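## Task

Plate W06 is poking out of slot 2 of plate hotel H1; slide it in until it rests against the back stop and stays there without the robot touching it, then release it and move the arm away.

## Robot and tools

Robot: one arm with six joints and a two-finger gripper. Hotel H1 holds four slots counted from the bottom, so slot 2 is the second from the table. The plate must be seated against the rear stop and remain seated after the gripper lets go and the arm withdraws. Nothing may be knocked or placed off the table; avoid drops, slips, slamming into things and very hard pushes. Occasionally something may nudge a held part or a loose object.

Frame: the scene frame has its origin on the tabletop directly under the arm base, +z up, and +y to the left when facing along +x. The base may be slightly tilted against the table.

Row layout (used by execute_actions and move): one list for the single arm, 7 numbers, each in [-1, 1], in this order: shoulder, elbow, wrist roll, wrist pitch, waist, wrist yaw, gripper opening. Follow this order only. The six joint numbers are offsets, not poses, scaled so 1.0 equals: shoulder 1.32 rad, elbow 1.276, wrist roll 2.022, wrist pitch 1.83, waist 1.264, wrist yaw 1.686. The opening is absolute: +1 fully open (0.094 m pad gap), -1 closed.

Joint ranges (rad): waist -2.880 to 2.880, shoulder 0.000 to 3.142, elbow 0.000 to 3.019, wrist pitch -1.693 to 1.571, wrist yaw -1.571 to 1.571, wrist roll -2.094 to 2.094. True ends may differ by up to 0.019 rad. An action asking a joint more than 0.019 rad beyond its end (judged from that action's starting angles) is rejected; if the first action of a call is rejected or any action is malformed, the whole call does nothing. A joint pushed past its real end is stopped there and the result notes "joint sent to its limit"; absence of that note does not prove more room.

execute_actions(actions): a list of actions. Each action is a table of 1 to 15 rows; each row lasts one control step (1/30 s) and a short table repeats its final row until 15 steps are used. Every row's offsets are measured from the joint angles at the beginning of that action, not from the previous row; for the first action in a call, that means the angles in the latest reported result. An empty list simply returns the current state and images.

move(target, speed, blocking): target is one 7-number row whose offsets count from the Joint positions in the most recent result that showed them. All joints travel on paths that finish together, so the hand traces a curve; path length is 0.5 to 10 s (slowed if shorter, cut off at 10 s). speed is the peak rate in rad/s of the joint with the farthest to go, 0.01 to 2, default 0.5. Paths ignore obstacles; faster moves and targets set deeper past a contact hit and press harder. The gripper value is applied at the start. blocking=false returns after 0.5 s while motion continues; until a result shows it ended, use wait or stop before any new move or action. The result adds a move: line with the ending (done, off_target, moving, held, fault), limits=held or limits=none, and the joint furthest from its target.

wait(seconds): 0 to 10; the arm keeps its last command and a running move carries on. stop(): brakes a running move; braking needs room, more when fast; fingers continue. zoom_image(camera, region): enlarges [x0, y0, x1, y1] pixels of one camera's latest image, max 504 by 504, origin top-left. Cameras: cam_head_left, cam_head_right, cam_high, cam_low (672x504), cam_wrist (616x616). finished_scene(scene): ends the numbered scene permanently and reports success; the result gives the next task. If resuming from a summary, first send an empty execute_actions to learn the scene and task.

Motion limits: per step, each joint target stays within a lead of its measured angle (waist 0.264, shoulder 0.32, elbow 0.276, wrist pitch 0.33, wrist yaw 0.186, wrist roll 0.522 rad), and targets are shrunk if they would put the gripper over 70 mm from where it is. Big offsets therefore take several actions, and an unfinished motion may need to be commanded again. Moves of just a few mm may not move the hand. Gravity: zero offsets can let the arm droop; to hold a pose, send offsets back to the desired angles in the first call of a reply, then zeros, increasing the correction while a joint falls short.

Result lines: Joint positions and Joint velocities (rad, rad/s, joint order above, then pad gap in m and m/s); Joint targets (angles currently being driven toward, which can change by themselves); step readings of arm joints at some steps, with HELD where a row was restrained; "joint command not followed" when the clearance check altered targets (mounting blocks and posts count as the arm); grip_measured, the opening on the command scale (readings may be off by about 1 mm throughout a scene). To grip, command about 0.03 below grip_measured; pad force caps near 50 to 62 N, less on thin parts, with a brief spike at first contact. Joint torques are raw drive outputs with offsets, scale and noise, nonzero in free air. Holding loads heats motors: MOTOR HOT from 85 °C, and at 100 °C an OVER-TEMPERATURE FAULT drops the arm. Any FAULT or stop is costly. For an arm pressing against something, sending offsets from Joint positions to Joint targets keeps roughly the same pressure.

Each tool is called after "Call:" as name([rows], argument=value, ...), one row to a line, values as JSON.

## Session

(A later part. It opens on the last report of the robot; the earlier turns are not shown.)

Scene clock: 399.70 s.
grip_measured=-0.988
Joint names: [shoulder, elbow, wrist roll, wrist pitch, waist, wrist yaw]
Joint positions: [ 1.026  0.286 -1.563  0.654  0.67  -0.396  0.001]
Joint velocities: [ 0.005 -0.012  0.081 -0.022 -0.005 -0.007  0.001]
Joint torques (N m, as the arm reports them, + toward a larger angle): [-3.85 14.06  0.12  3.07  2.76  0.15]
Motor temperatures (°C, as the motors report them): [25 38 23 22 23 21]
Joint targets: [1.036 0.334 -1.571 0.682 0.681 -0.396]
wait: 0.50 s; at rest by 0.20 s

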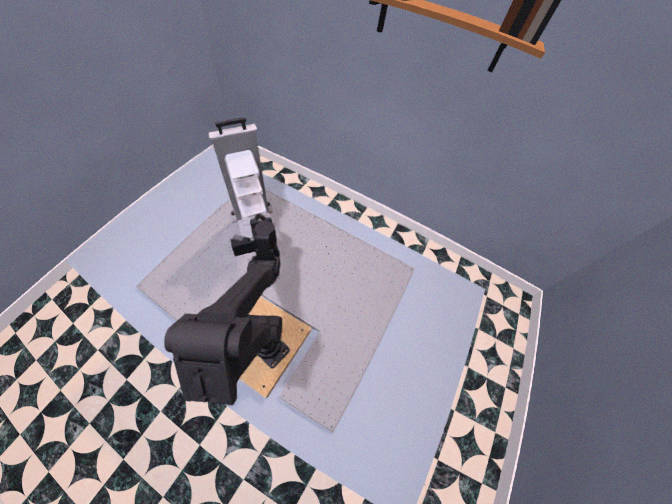

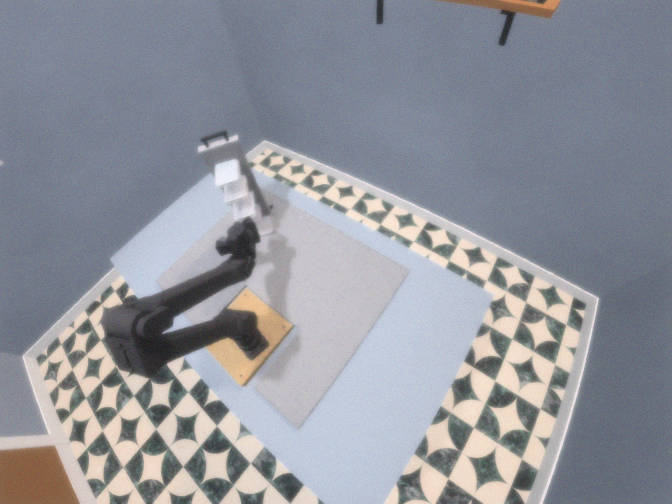

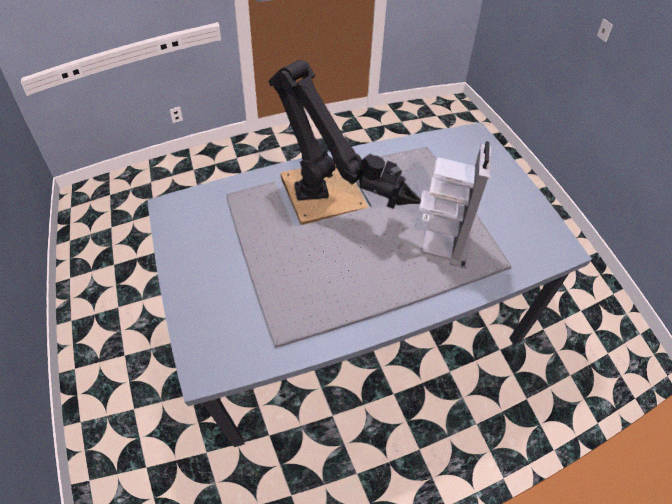

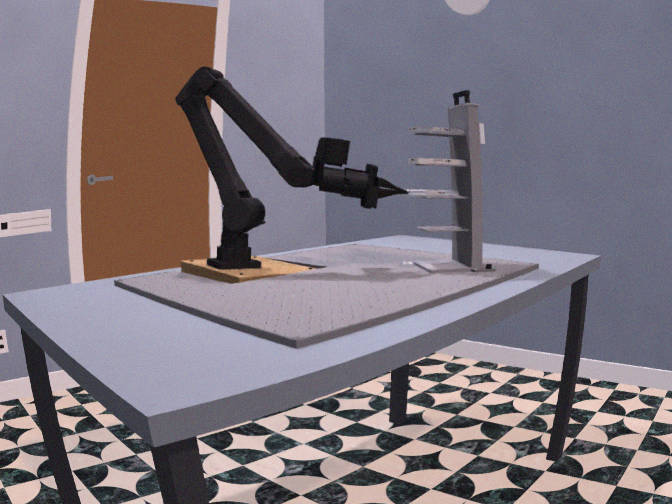

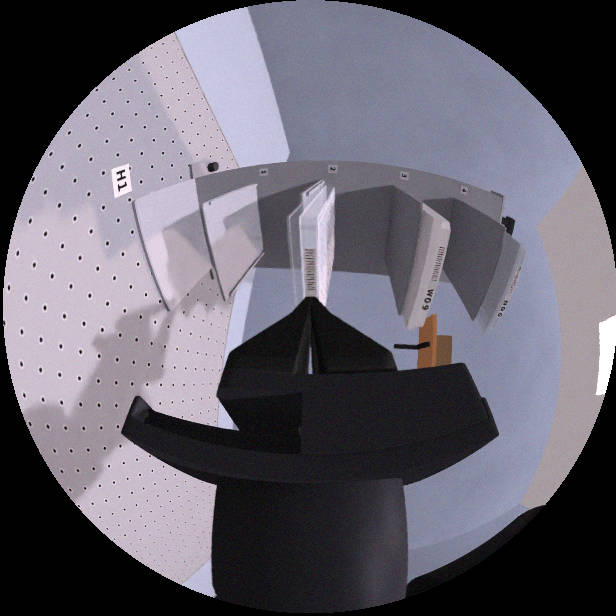

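Call:
execute_actions([
  [[0.0082,0.0380,-0.004,0.0155,0.0088,0,-1],[0.0100,0.0390,-0.004,0.0160,0.0092,0,-1],[0.0126,0.0405,-0.004,0.0168,0.0098,0,-1],[0.0161,0.0425,-0.004,0.0178,0.0106,0,-1],[0.0202,0.0448,-0.004,0.0190,0.0115,0,-1],[0.0247,0.0474,-0.004,0.0204,0.0125,0,-1],[0.0294,0.0501,-0.004,0.0218,0.0136,0,-1],[0.0343,0.0529,-0.004,0.0232,0.0147,0,-1],[0.0390,0.0556,-0.004,0.0246,0.0158,0,-1],[0.0435,0.0582,-0.004,0.0260,0.0168,0,-1],[0.0476,0.0605,-0.004,0.0272,0.0177,0,-1],[0.0511,0.0625,-0.004,0.0282,0.0185,0,-1],[0.0537,0.0640,-0.004,0.0290,0.0191,0,-1],[0.0555,0.0650,-0.004,0.0295,0.0195,0,-1],[0.0561,0.0654,-0.004,0.0297,0.0196,0,-1]],
])

Call:
wait(seconds=0.5)

Call:
zoom_image(camera="cam_high", region=[395, 165, 485, 250])

Call:
zoom_image(camera="cam_wrist", region=[250, 160, 400, 330])

Scene clock: 426.33 s.
grip_measured=-0.988
Joint names: [shoulder, elbow, wrist roll, wrist pitch, waist, wrist yaw]
Joint positions: [ 1.086  0.322 -1.563  0.679  0.684 -0.396  0.001]
Joint velocities: [ 0.083  0.032  0.037  0.022  0.024 -0.051 -0.   ]
Joint torques (N m, as the arm reports them, + toward a larger angle): [-4.84 13.37  0.13  3.03  2.47  0.15]
Motor temperatures (°C, as the motors report them): [25 39 23 22 23 21]
Joint targets: [1.100 0.370 -1.571 0.709 0.695 -0.396]
Step readings (joint positions):
0: [1.026 0.286 -1.563 0.654 0.670 -0.396]
1: [1.026 0.286 -1.563 0.654 0.670 -0.396]
2: [1.026 0.286 -1.563 0.654 0.670 -0.396]
4: [1.027 0.286 -1.563 0.656 0.671 -0.396]
8: [1.045 0.296 -1.563 0.664 0.675 -0.396]
15: Joint positions above

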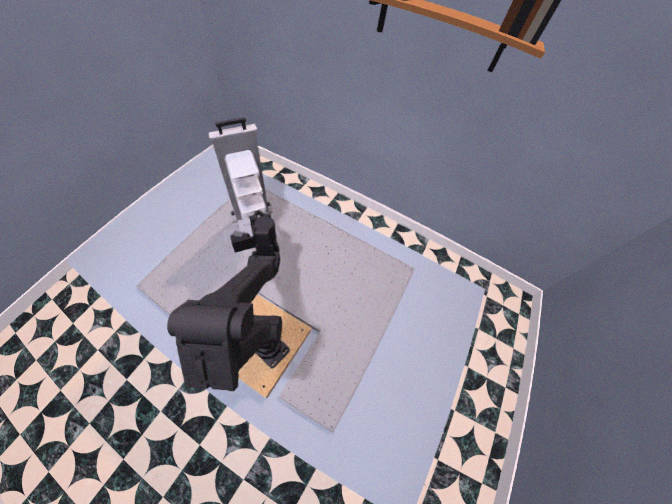

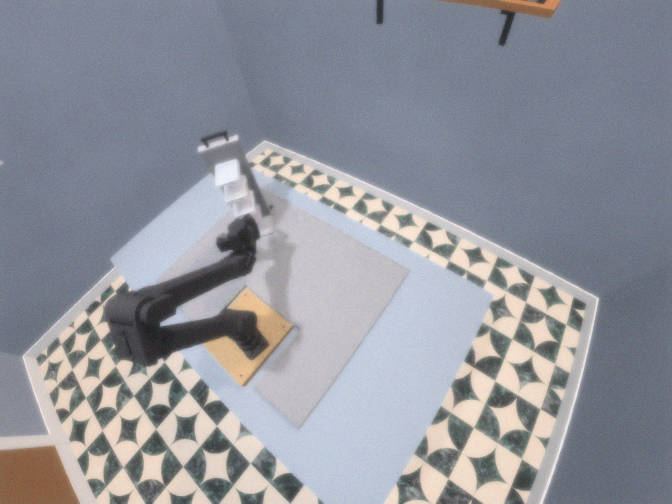

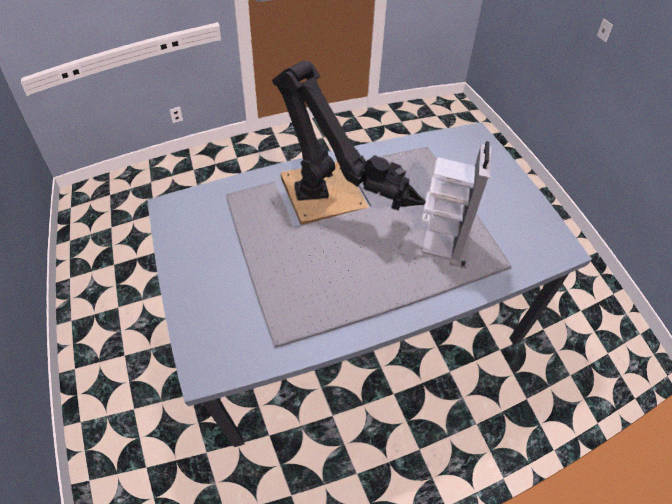

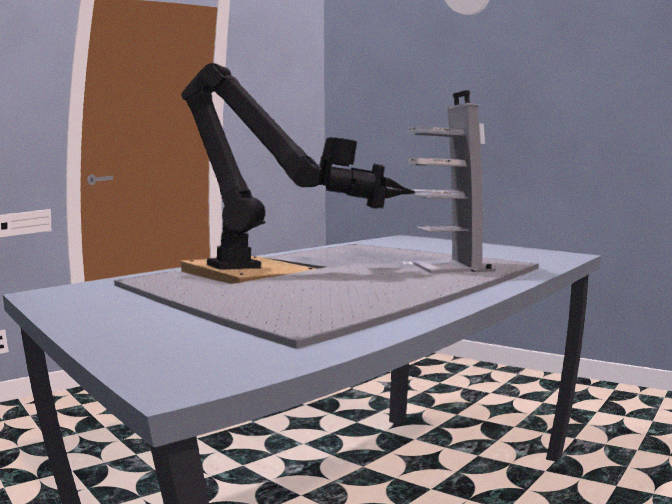

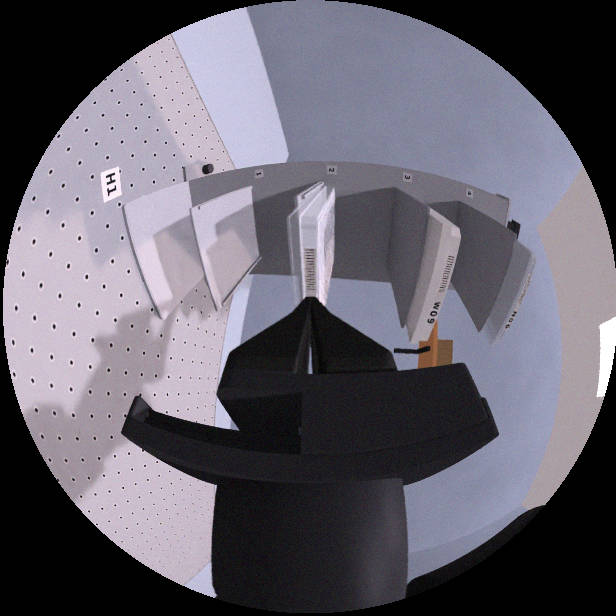

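Scene clock: 426.83 s.
grip_measured=-0.988
Joint names: [shoulder, elbow, wrist roll, wrist pitch, waist, wrist yaw]
Joint positions: [ 1.09   0.324 -1.563  0.681  0.685 -0.396  0.001]
Joint velocities: [-0.005  0.007  0.007 -0.012 -0.015  0.066 -0.   ]
Joint torques (N m, as the arm reports them, + toward a larger angle): [-4.78 13.63  0.13  3.05  2.74  0.15]
Motor temperatures (°C, as the motors report them): [25 39 23 22 23 21]
Joint targets: [1.100 0.370 -1.571 0.708 0.695 -0.396]
wait: 0.50 s; at rest by 0.20 s

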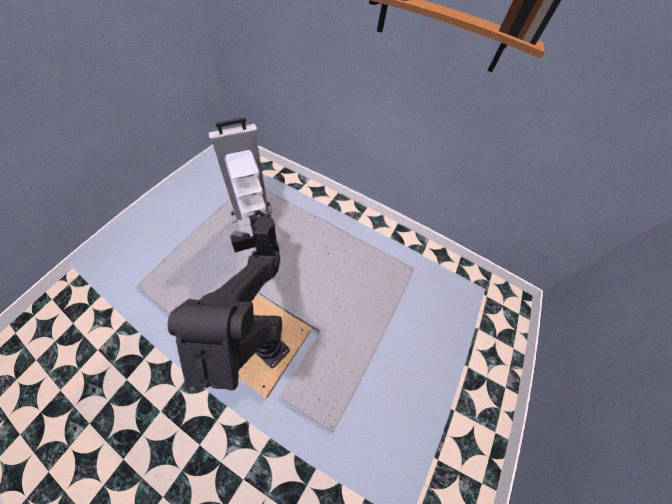

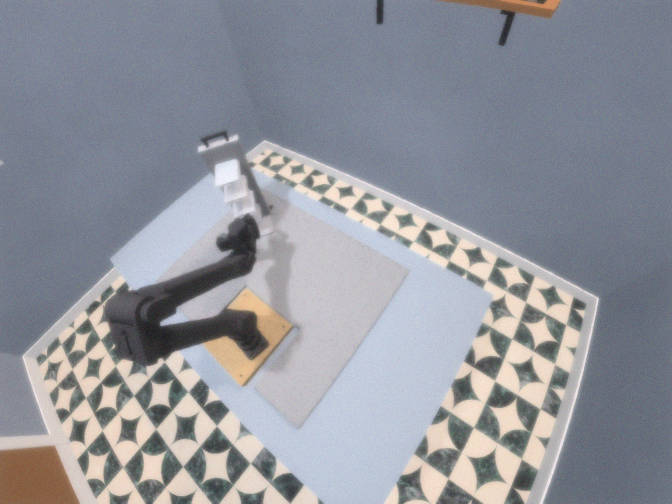

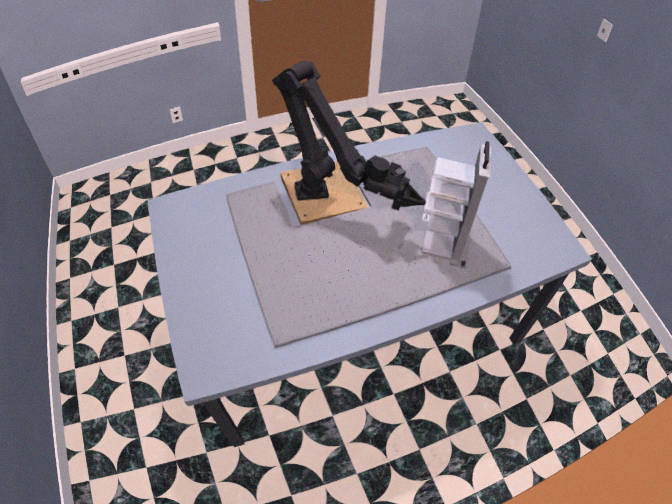

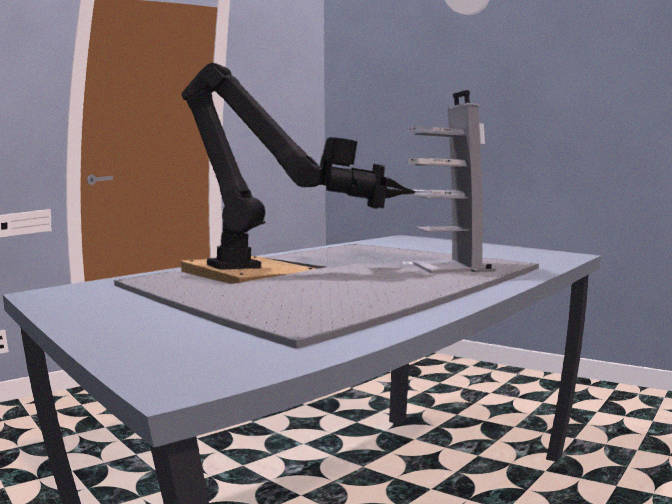

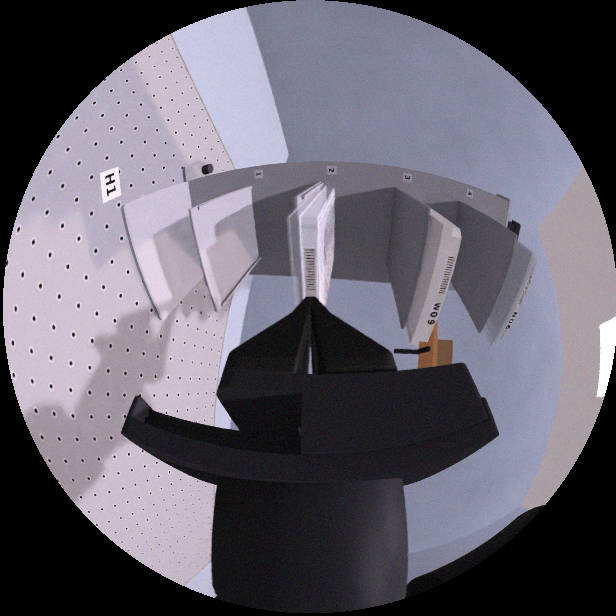

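Region (395, 165, 485, 250) of cam_high's 672x504 image, scaled by 5.600, with more detail than that image has.

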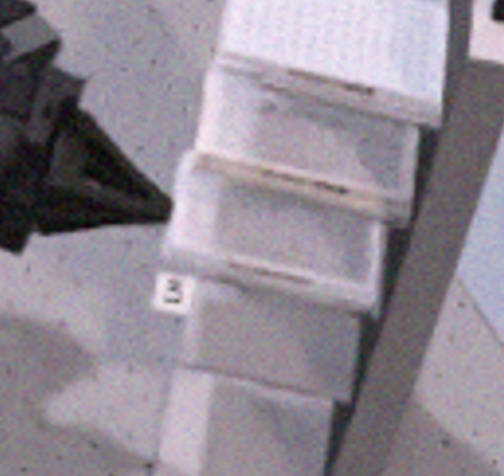

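Region (250, 160, 400, 330) of cam_wrist's 616x616 image, scaled by 2.965, with more detail than that image has; it fills the left 445 columns of this view, and the rest is white.

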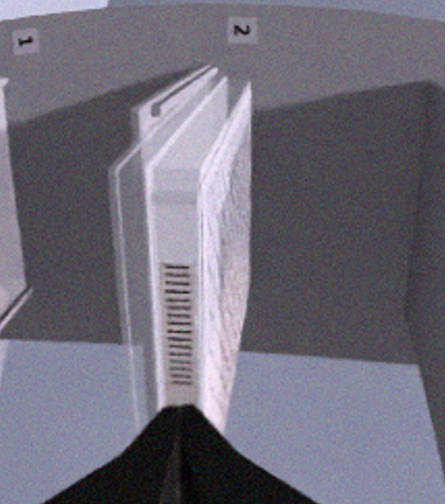

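Call:
execute_actions([
  [[0.0080,0.0364,-0.004,0.0151,0.0080,0,-1],[0.0093,0.0371,-0.004,0.0155,0.0083,0,-1],[0.0112,0.0382,-0.004,0.0160,0.0087,0,-1],[0.0137,0.0397,-0.004,0.0167,0.0092,0,-1],[0.0166,0.0414,-0.004,0.0175,0.0099,0,-1],[0.0198,0.0433,-0.004,0.0184,0.0106,0,-1],[0.0233,0.0453,-0.004,0.0194,0.0113,0,-1],[0.0267,0.0473,-0.004,0.0204,0.0121,0,-1],[0.0302,0.0493,-0.004,0.0214,0.0128,0,-1],[0.0334,0.0512,-0.004,0.0223,0.0135,0,-1],[0.0363,0.0529,-0.004,0.0231,0.0142,0,-1],[0.0388,0.0544,-0.004,0.0238,0.0147,0,-1],[0.0407,0.0555,-0.004,0.0243,0.0151,0,-1],[0.0420,0.0562,-0.004,0.0247,0.0154,0,-1],[0.0424,0.0565,-0.004,0.0248,0.0155,0,-1]],
])

Call:
wait(seconds=0.5)

Call:
zoom_image(camera="cam_high", region=[395, 165, 485, 250])

Call:
zoom_image(camera="cam_wrist", region=[250, 160, 400, 330])

Call:
zoom_image(camera="cam_low", region=[380, 115, 490, 240])

Scene clock: 468.83 s.
grip_measured=-0.988
Joint names: [shoulder, elbow, wrist roll, wrist pitch, waist, wrist yaw]
Joint positions: [ 1.117  0.338 -1.563  0.7    0.691 -0.4    0.001]
Joint velocities: [ 0.005  0.012 -0.125  0.012 -0.005  0.066  0.   ]
Joint torques (N m, as the arm reports them, + toward a larger angle): [-3.14 14.79  0.13  2.95  2.76  0.3 ]
Motor temperatures (°C, as the motors report them): [25 39 23 22 23 21]
Joint targets: [1.145 0.396 -1.571 0.726 0.704 -0.396]
Step readings (joint positions):
0: [1.090 0.324 -1.563 0.681 0.685 -0.396]
1: [1.090 0.324 -1.563 0.681 0.685 -0.396]
2: [1.090 0.324 -1.563 0.681 0.685 -0.396]
4: [1.090 0.324 -1.563 0.682 0.685 -0.396]
8: [1.101 0.330 -1.563 0.688 0.687 -0.396]
15: Joint positions above

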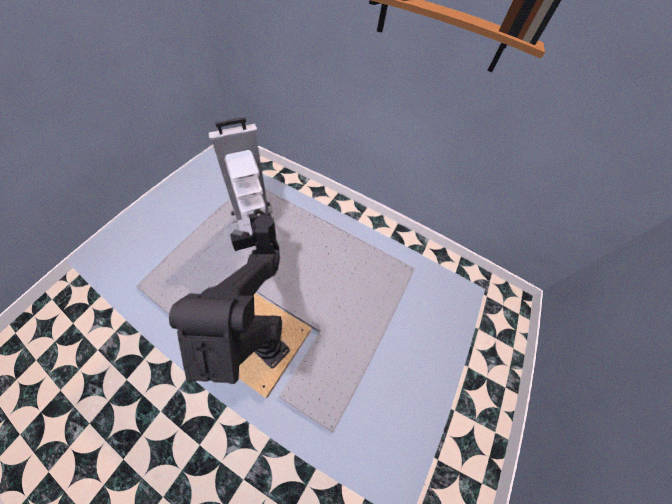

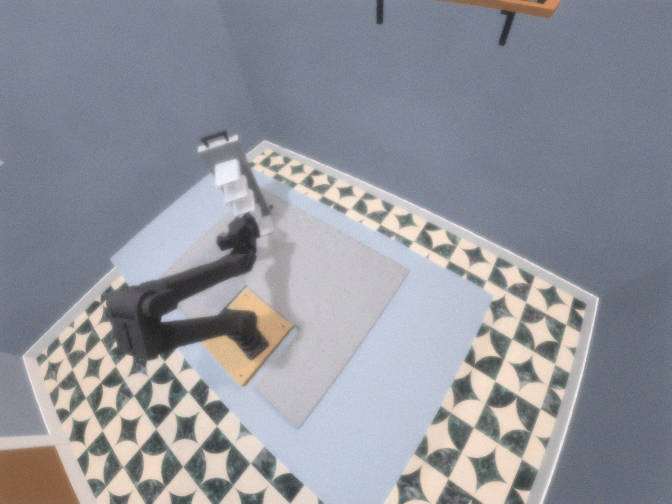

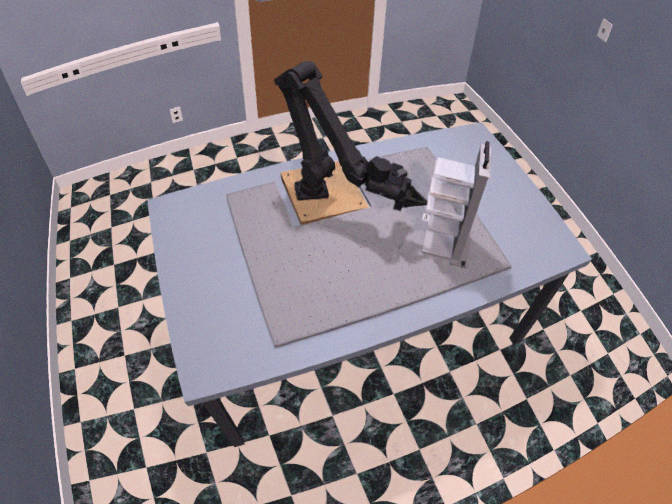

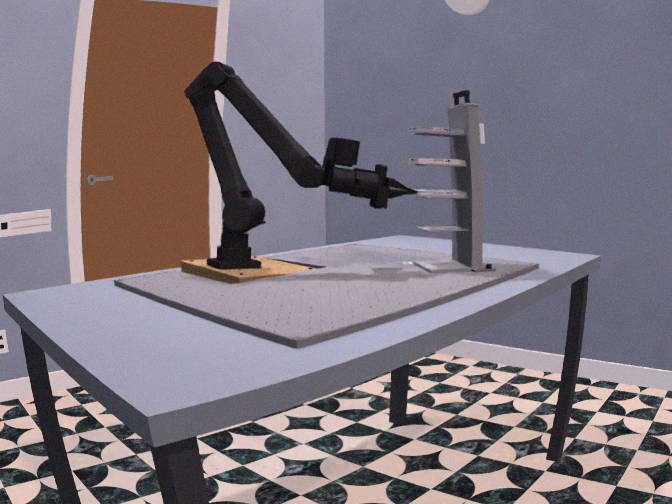

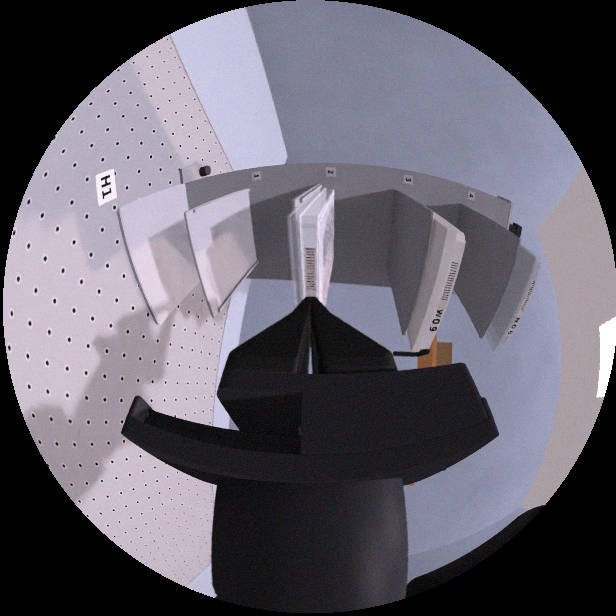

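Scene clock: 469.33 s.
grip_measured=-0.988
Joint names: [shoulder, elbow, wrist roll, wrist pitch, waist, wrist yaw]
Joint positions: [ 1.117  0.338 -1.563  0.701  0.691 -0.4    0.001]
Joint velocities: [-0.005 -0.002  0.051 -0.007 -0.005 -0.007 -0.   ]
Joint torques (N m, as the arm reports them, + toward a larger angle): [-3.58 14.82  0.13  2.98  2.97  0.33]
Motor temperatures (°C, as the motors report them): [25 39 23 22 23 21]
Joint targets: [1.145 0.396 -1.571 0.726 0.704 -0.396]
wait: 0.50 s; at rest by 0.17 s

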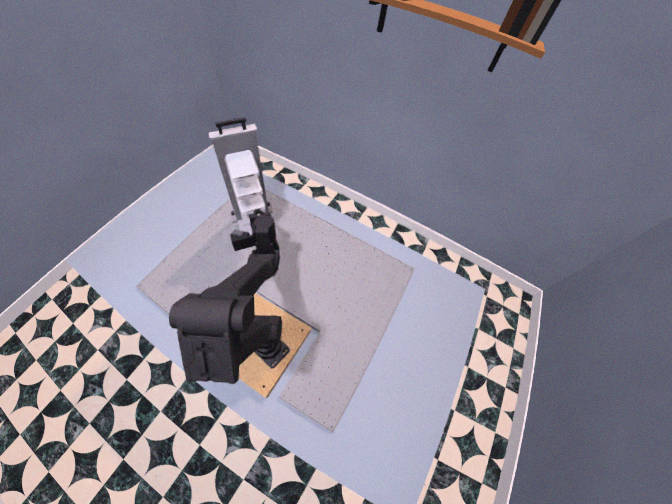

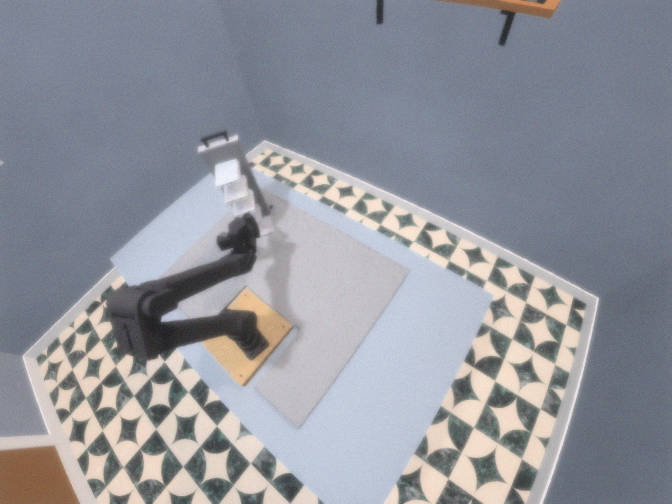

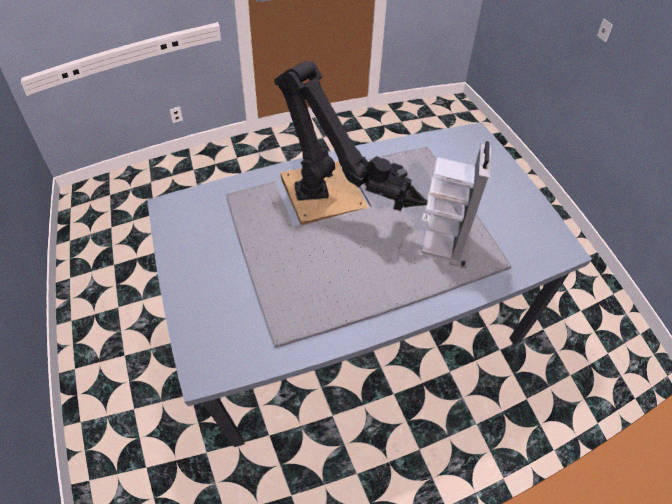

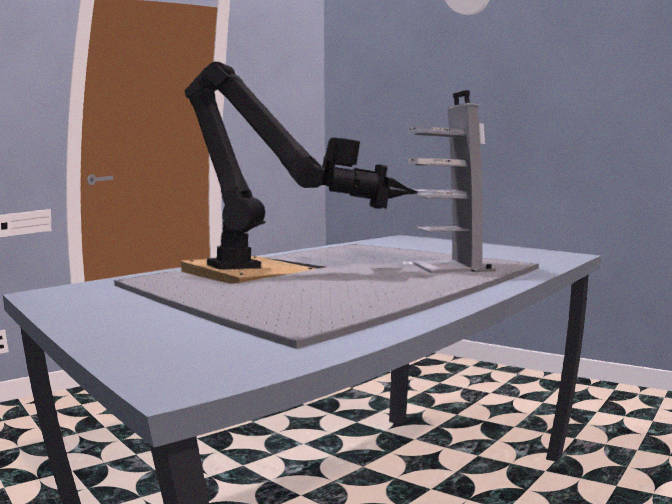

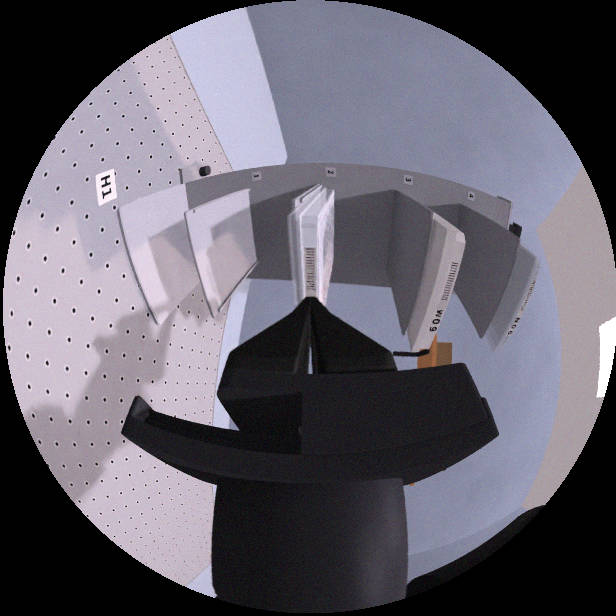

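Region (395, 165, 485, 250) of cam_high's 672x504 image, scaled by 5.600, with more detail than that image has.

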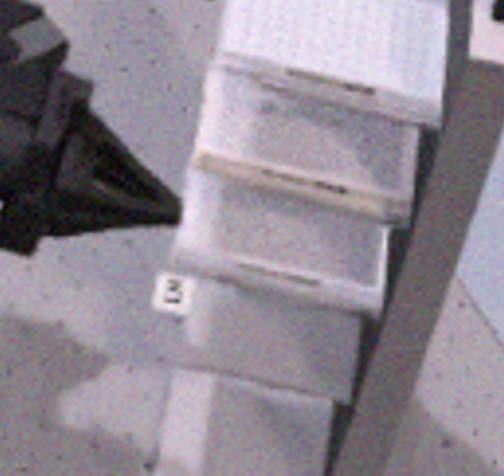

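Region (250, 160, 400, 330) of cam_wrist's 616x616 image, scaled by 2.965, with more detail than that image has; it fills the left 445 columns of this view, and the rest is white.

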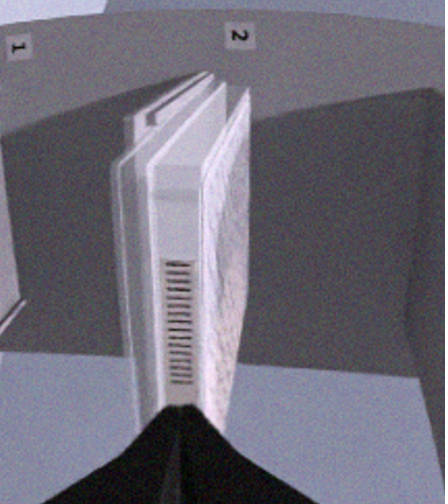

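Region (380, 115, 490, 240) of cam_low's 672x504 image, scaled by 4.032, with more detail than that image has; it fills the left 444 columns of this view, and the rest is white.

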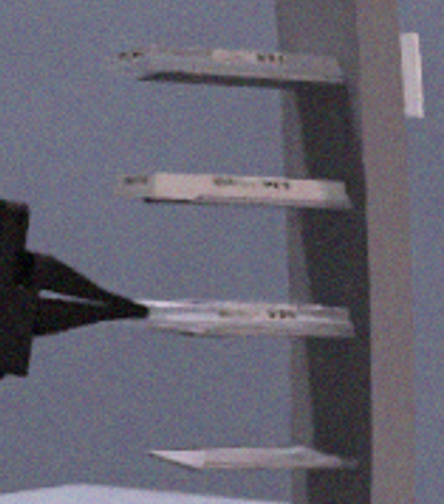

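Call:
zoom_image(camera="cam_high", region=[440, 175, 485, 230])

Call:
zoom_image(camera="cam_head_left", region=[205, 140, 295, 240])

Region (440, 175, 485, 230) of cam_high's 672x504 image, scaled by 9.164, with more detail than that image has; it fills the left 412 columns of this view, and the rest is white.

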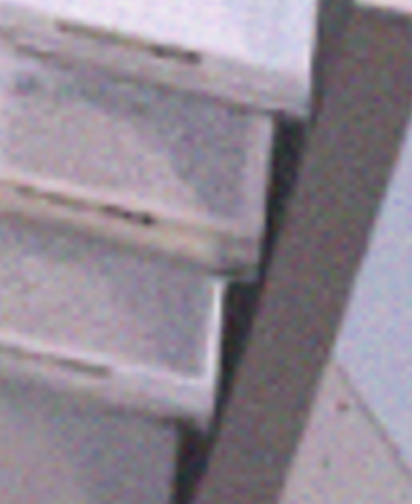

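Region (205, 140, 295, 240) of cam_head_left's 672x504 image, scaled by 5.040, with more detail than that image has; it fills the left 454 columns of this view, and the rest is white.

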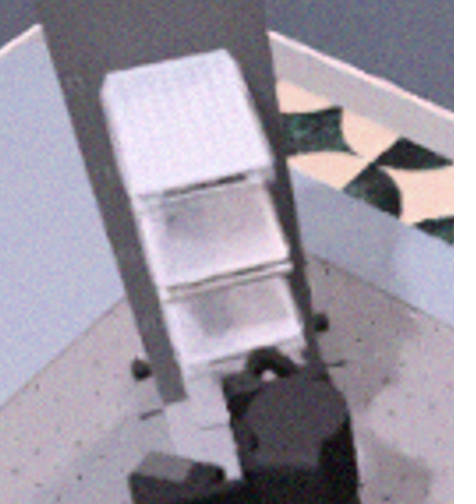

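Call:
move(target=[-0.354,-0.155,0,-0.132,-0.23,0,-1], speed=0.8)

Call:
zoom_image(camera="cam_high", region=[395, 165, 485, 250])

Call:
zoom_image(camera="cam_low", region=[380, 115, 490, 240])

Scene clock: 513.60 s.
grip_measured=-0.988
Joint names: [shoulder, elbow, wrist roll, wrist pitch, waist, wrist yaw]
Joint positions: [ 0.647  0.147 -1.563  0.478  0.406 -0.401  0.001]
Joint velocities: [-0.005 -0.002 -0.022 -0.012 -0.015  0.095 -0.   ]
Joint torques (N m, as the arm reports them, + toward a larger angle): [-0.23 10.08  0.21  1.37  1.62  0.24]
Motor temperatures (°C, as the motors report them): [25 41 23 22 23 21]
Joint targets: [0.650 0.140 -1.563 0.459 0.400 -0.400]
move: done; limits=none; farthest joint: the wrist pitch, 0.018 radians from its target (0.241 radians at the start)

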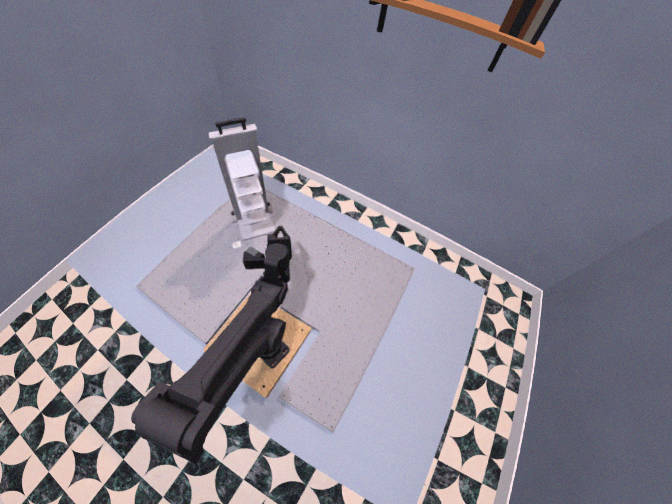

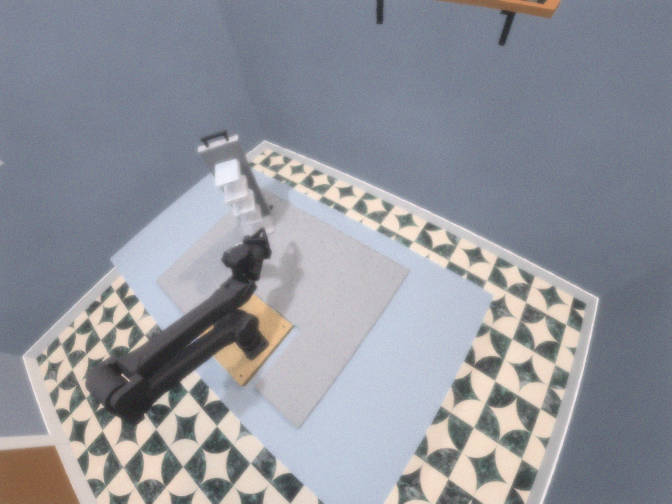

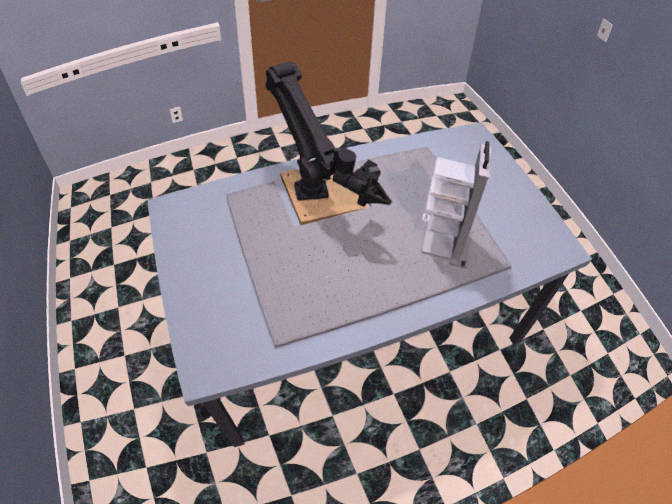

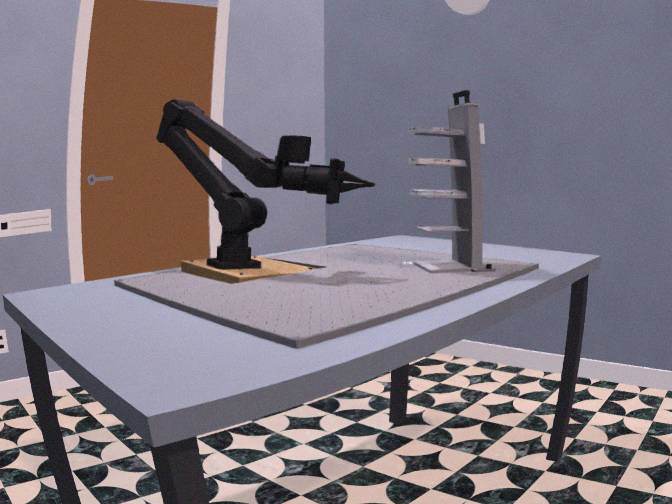

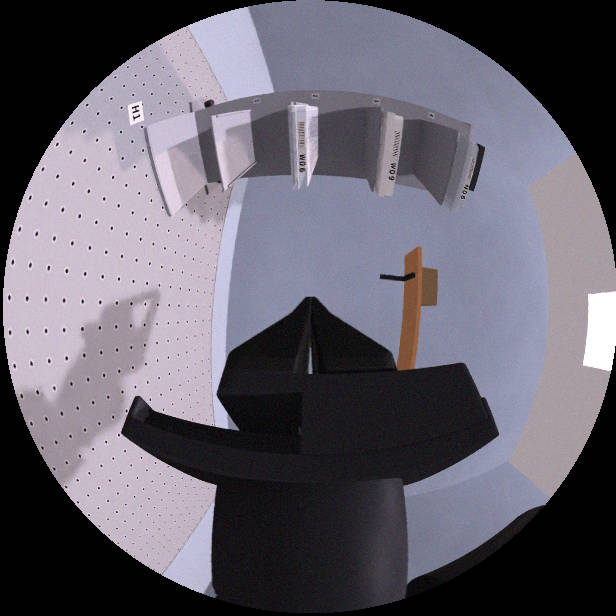

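Region (395, 165, 485, 250) of cam_high's 672x504 image, scaled by 5.600, with more detail than that image has.

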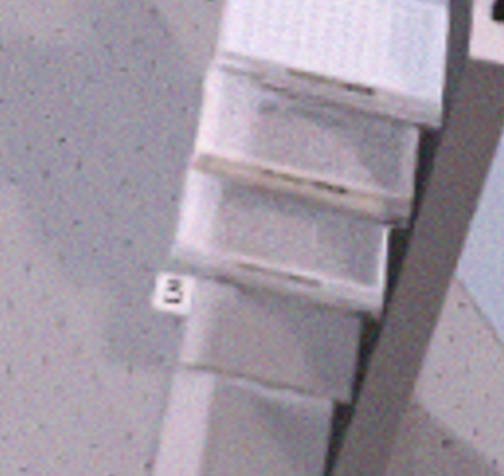

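Region (380, 115, 490, 240) of cam_low's 672x504 image, scaled by 4.032, with more detail than that image has; it fills the left 444 columns of this view, and the rest is white.

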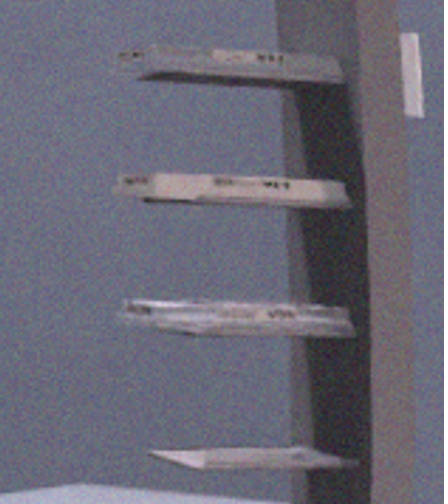

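Call:
finished_scene(scene=1)

The scene is finished: the task was done.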